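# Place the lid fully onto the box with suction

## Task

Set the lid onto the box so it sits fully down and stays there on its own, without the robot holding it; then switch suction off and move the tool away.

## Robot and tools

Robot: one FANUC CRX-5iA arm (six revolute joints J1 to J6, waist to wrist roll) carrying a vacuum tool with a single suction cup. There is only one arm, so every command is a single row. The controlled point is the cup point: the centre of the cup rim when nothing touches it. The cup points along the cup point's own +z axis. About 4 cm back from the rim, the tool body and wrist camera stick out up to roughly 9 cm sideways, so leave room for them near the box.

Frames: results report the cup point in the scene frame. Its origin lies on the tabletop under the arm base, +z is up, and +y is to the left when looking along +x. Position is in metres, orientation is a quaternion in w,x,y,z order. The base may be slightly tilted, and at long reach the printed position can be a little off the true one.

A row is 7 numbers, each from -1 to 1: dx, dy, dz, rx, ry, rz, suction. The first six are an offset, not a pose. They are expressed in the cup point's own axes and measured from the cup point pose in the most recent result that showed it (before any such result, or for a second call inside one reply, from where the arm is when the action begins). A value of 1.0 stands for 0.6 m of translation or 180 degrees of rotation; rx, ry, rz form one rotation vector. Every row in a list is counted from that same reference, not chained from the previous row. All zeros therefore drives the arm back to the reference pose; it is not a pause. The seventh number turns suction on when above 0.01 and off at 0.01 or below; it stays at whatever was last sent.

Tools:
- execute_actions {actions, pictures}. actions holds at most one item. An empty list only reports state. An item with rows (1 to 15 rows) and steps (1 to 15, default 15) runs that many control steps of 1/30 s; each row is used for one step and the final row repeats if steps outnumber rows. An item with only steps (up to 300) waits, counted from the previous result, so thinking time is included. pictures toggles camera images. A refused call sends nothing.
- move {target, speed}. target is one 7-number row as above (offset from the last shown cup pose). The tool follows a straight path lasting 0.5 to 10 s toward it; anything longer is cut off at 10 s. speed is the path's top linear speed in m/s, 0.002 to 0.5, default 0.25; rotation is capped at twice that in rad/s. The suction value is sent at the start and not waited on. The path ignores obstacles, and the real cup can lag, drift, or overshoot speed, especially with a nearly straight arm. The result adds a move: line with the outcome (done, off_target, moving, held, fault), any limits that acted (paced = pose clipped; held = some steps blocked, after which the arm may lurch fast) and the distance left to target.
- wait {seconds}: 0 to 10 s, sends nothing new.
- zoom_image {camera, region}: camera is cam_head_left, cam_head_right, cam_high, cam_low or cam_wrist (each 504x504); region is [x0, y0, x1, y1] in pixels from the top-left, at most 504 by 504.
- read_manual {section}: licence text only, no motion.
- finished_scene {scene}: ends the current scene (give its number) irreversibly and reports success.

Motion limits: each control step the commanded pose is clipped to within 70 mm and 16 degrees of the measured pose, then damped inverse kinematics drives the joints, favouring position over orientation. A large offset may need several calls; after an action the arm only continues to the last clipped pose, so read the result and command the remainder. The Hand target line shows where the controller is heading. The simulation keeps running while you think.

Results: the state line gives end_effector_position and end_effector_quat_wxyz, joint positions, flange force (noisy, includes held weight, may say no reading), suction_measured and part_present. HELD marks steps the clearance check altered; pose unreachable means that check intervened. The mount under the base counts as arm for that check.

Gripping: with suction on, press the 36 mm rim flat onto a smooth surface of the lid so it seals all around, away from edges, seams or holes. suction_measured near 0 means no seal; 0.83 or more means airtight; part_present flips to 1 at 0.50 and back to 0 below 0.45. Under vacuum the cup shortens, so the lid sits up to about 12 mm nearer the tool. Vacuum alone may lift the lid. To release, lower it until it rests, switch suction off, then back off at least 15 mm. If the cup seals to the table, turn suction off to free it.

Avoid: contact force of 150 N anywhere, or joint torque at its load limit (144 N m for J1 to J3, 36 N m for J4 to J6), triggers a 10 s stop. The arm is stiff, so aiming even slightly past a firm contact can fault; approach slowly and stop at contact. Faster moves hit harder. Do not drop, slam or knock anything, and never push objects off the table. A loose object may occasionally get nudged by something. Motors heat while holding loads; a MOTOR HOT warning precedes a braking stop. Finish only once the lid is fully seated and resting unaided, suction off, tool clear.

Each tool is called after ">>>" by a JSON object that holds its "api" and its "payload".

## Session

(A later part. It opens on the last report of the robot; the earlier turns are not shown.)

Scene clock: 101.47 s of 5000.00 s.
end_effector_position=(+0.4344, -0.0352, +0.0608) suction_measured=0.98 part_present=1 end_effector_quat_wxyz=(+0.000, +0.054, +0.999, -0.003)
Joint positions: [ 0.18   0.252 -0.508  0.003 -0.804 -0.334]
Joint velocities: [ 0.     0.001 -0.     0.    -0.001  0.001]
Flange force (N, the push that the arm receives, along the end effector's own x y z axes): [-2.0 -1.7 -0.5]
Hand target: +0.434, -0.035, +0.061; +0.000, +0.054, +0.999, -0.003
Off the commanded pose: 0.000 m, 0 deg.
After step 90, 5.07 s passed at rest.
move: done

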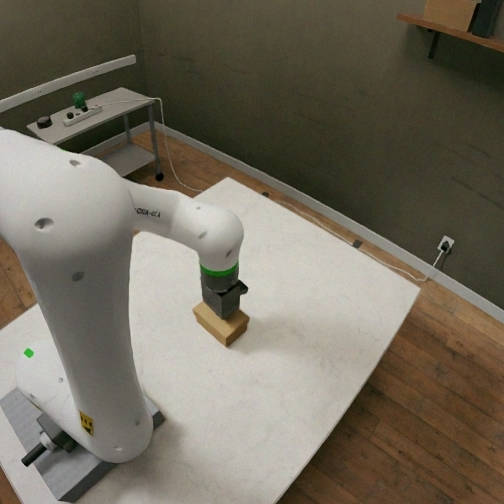

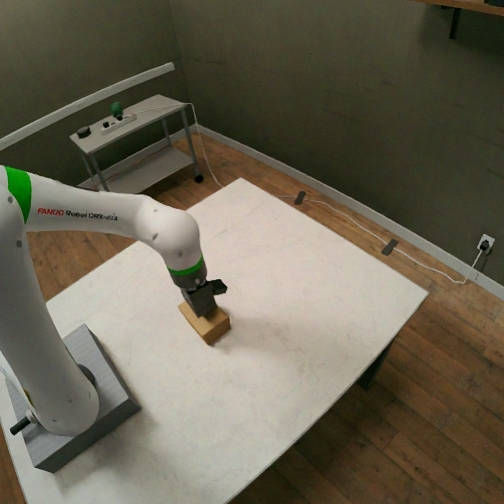

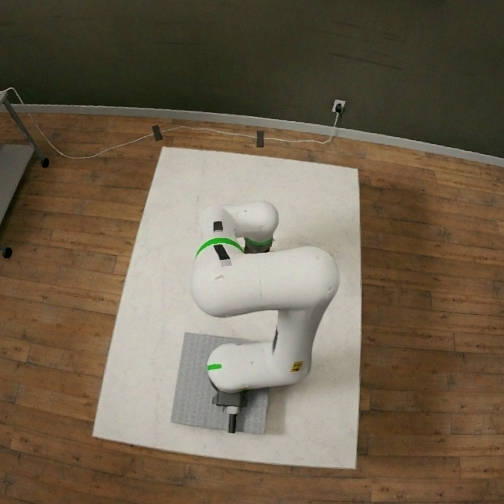

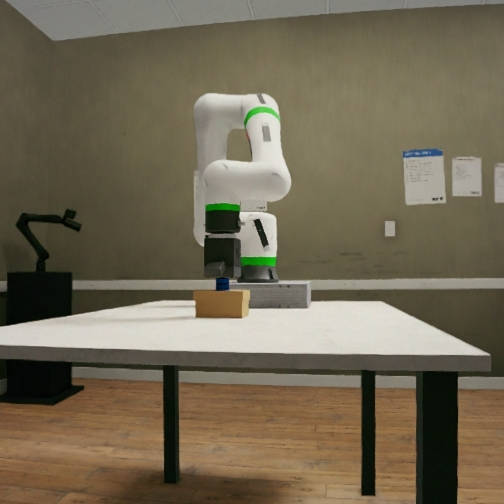

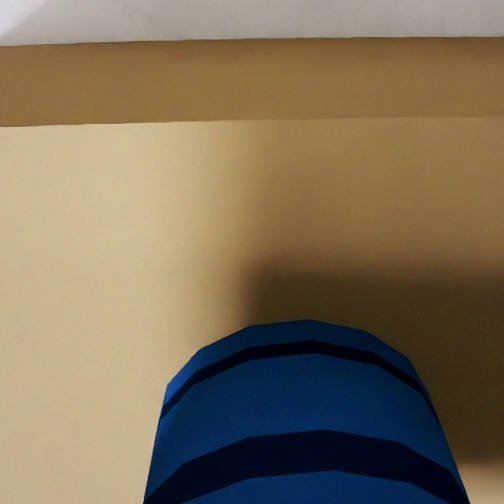

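Self-aligned and in. Continue down.

>>> {"api": "move", "payload": {"target": [0,0,0.03,0,0,0,1], "speed": 0.012}}

>>> {"api": "execute_actions", "payload": {"actions": [{"rows":[[0,0,0.003,0,0,0,1]],"steps":12}], "pictures": false}}

Scene clock: 110.50 s of 5000.00 s.
end_effector_position=(+0.4344, -0.0353, +0.0427) suction_measured=0.98 part_present=1 end_effector_quat_wxyz=(+0.000, +0.054, +0.999, -0.003)
Joint positions: [ 0.18   0.288 -0.519  0.003 -0.758 -0.334]
Joint velocities: [ 0.     0.     0.001  0.     0.    -0.001]
Flange force (N, the push that the arm receives, along the end effector's own x y z axes): [0.4 1.2 -1.6]
Hand target: +0.434, -0.035, +0.043; +0.000, +0.054, +0.999, -0.003
Off the commanded pose: 0.000 m, 0 deg.
After step 90, 4.30 s passed at rest.
move: done

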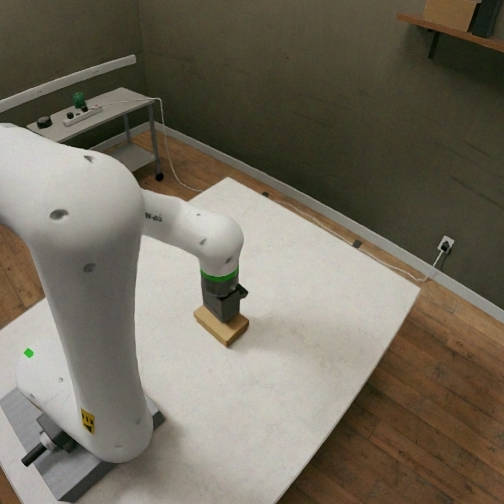

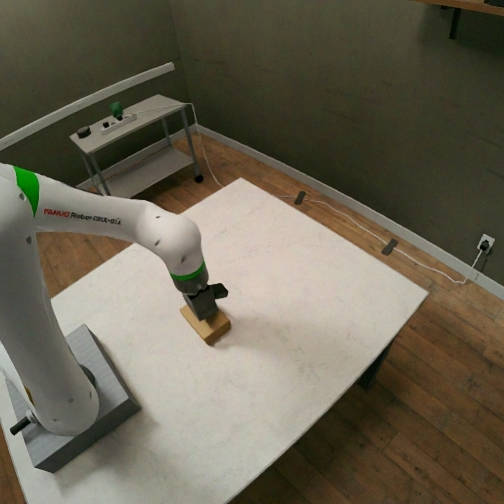

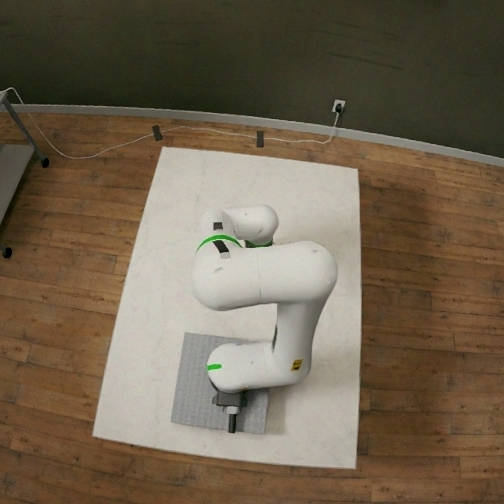

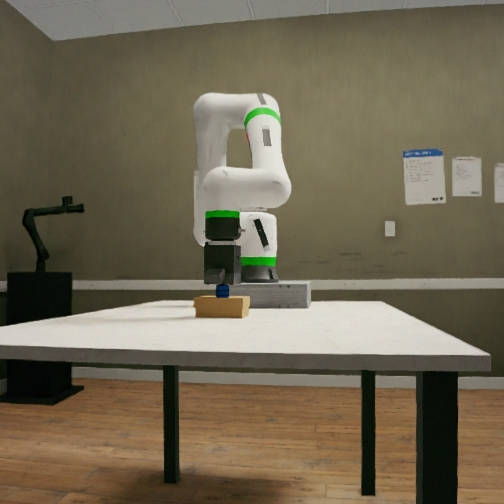

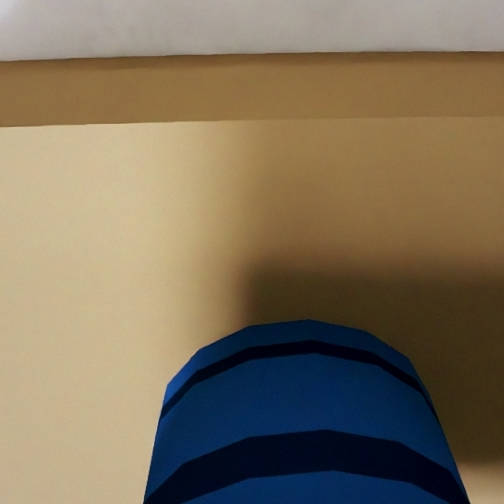

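Scene clock: 110.90 s of 5000.00 s.
end_effector_position=(+0.4344, -0.0353, +0.0409) suction_measured=0.98 part_present=1 end_effector_quat_wxyz=(+0.000, +0.054, +0.999, -0.003)
Joint positions: [ 0.18   0.292 -0.52   0.003 -0.753 -0.334]
Joint velocities: [ 0.     0.    -0.    -0.    -0.    -0.003]
Flange force (N, the push that the arm receives, along the end effector's own x y z axes): [4.8 -1.9 -4.7]
Hand target: +0.434, -0.035, +0.041; +0.000, +0.054, +0.999, -0.003
Off the commanded pose: 0.000 m, 0 deg.
Steps of this call (steps 1 to 12: all 12 steps of this action). Readings (end_effector_position | what the end effector reports):
1: (+0.4344, -0.0353, +0.0427) | suction_measured=0.98 part_present=1
2: (+0.4344, -0.0353, +0.0420) | suction_measured=0.98 part_present=1
4: (+0.4344, -0.0353, +0.0411) | suction_measured=0.98 part_present=1
8: (+0.4344, -0.0353, +0.0410) | suction_measured=0.98 part_present=1
12: the state above

>>> {"api": "execute_actions", "payload": {"actions": [{"rows":[[0,0,0.0025,0,0,0,1]],"steps":12}], "pictures": false}}

Scene clock: 117.07 s of 5000.00 s.
end_effector_position=(+0.4345, -0.0353, +0.0395) suction_measured=0.98 part_present=1 end_effector_quat_wxyz=(+0.000, +0.054, +0.999, -0.003)
Joint positions: [ 0.18   0.295 -0.52   0.003 -0.75  -0.334]
Joint velocities: [0.    0.    0.001 0.    0.    0.001]
Flange force (N, the push that the arm receives, along the end effector's own x y z axes): [30.8 1.2 -98.5]
Hand target: +0.434, -0.035, +0.039; +0.000, +0.054, +0.999, -0.003
Off the commanded pose: 0.000 m, 0 deg.
Steps of this call (steps 1 to 90: nothing new was sent; then 2.77 s passed at rest; steps 91 to 102: all 12 steps of this action). Readings (end_effector_position | what the end effector reports):
91: (+0.4344, -0.0353, +0.0409) | suction_measured=0.98 part_present=1
92: (+0.4344, -0.0353, +0.0403) | suction_measured=0.98 part_present=1
94: (+0.4345, -0.0353, +0.0399) | suction_measured=0.98 part_present=1
98: (+0.4345, -0.0353, +0.0396) | suction_measured=0.98 part_present=1
102: the state above

>>> {"api": "execute_actions", "payload": {"actions": [{"rows":[[0,0,-0.002,0,0,0,1],[0,0,-0.002,0,0,0,1],[0,0,-0.002,0,0,0,1],[0,0,-0.002,0,0,0,1],[0,0,-0.002,0,0,0,0]],"steps":12}], "pictures": false}}

>>> {"api": "move", "payload": {"target": [0,0,-0.3,0,0,0,0]}}

>>> {"api": "zoom_image", "payload": {"camera": "cam_low", "region": [170,250,270,330]}}

Scene clock: 123.73 s of 5000.00 s.
end_effector_position=(+0.4344, -0.0353, +0.0406) suction_measured=0.01 part_present=0 end_effector_quat_wxyz=(+0.000, +0.054, +0.999, -0.003)
Joint positions: [ 0.18   0.293 -0.52   0.003 -0.753 -0.334]
Joint velocities: [-0.     0.     0.001  0.    -0.     0.   ]
Flange force (N, the push that the arm receives, along the end effector's own x y z axes): [8.1 -0.2 -30.2]
Hand target: +0.434, -0.035, +0.041; +0.000, +0.054, +0.999, -0.003
Off the commanded pose: 0.000 m, 0 deg.
Steps of this call (steps 1 to 90: nothing new was sent; then 3.27 s passed at rest; steps 91 to 102: all 12 steps of this action). Readings (end_effector_position | what the end effector reports):
91: (+0.4344, -0.0353, +0.0394) | suction_measured=0.98 part_present=1
92: (+0.4343, -0.0353, +0.0398) | suction_measured=0.98 part_present=1
94: (+0.4342, -0.0353, +0.0402) | suction_measured=0.98 part_present=1
98: (+0.4343, -0.0353, +0.0406) | suction_measured=0.01 part_present=0
102: the state above

Scene clock: 125.10 s of 5000.00 s.
end_effector_position=(+0.4345, -0.0347, +0.2211) suction_measured=0.01 part_present=0 end_effector_quat_wxyz=(+0.000, +0.055, +0.998, -0.004)
Joint positions: [ 0.18   0.024 -0.331  0.003 -1.211 -0.334]
Joint velocities: [ 0.    -0.001  0.    -0.    -0.    -0.   ]
Flange force (N, the push that the arm receives, along the end effector's own x y z axes): [-1.1 -2.4 -2.3]
Hand target: +0.434, -0.035, +0.221; +0.000, +0.055, +0.998, -0.004
Off the commanded pose: 0.001 m, 0 deg.
move: done

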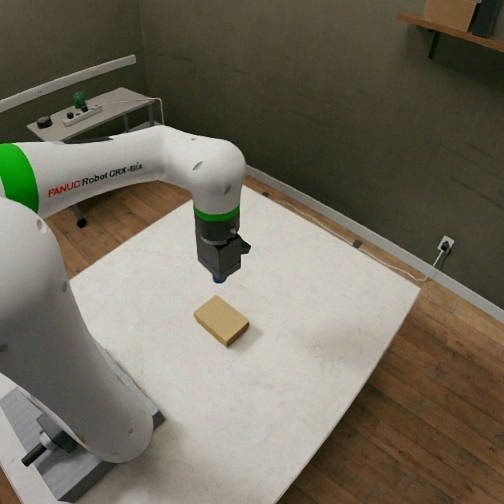

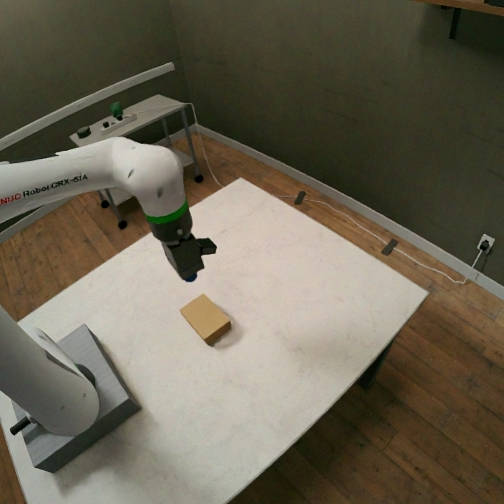

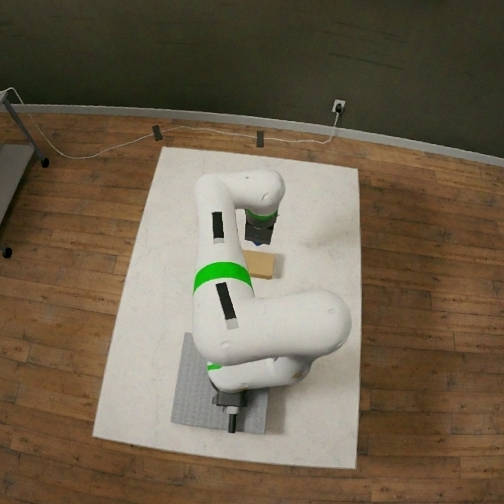

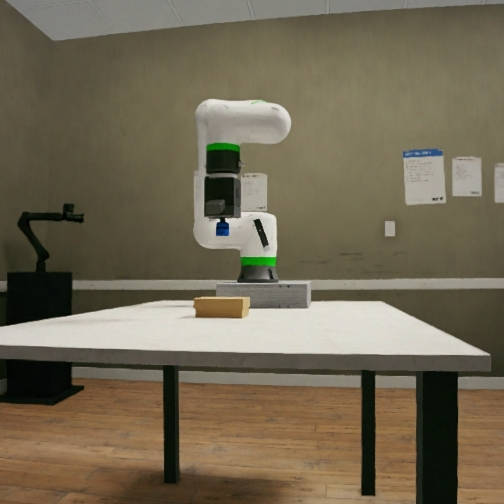

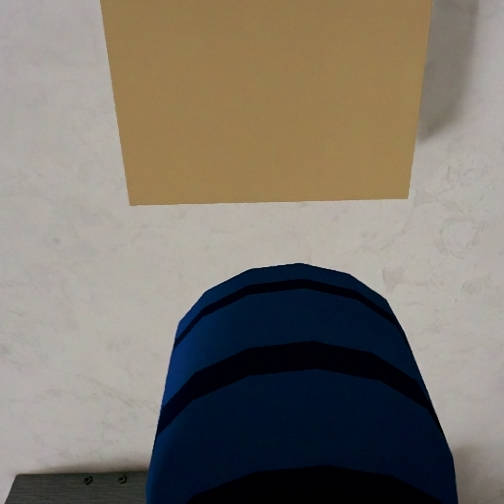

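Region (170, 250, 270, 330) of cam_low's 504x504 image, scaled by 5.040, with more detail than that image has; it fills the top 403 rows of this view, and the rest is white.

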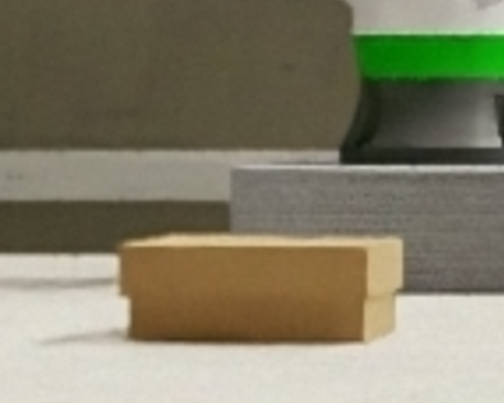

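>>> {"api": "finished_scene", "payload": {"scene": 2}}

The scene is finished: the task was done.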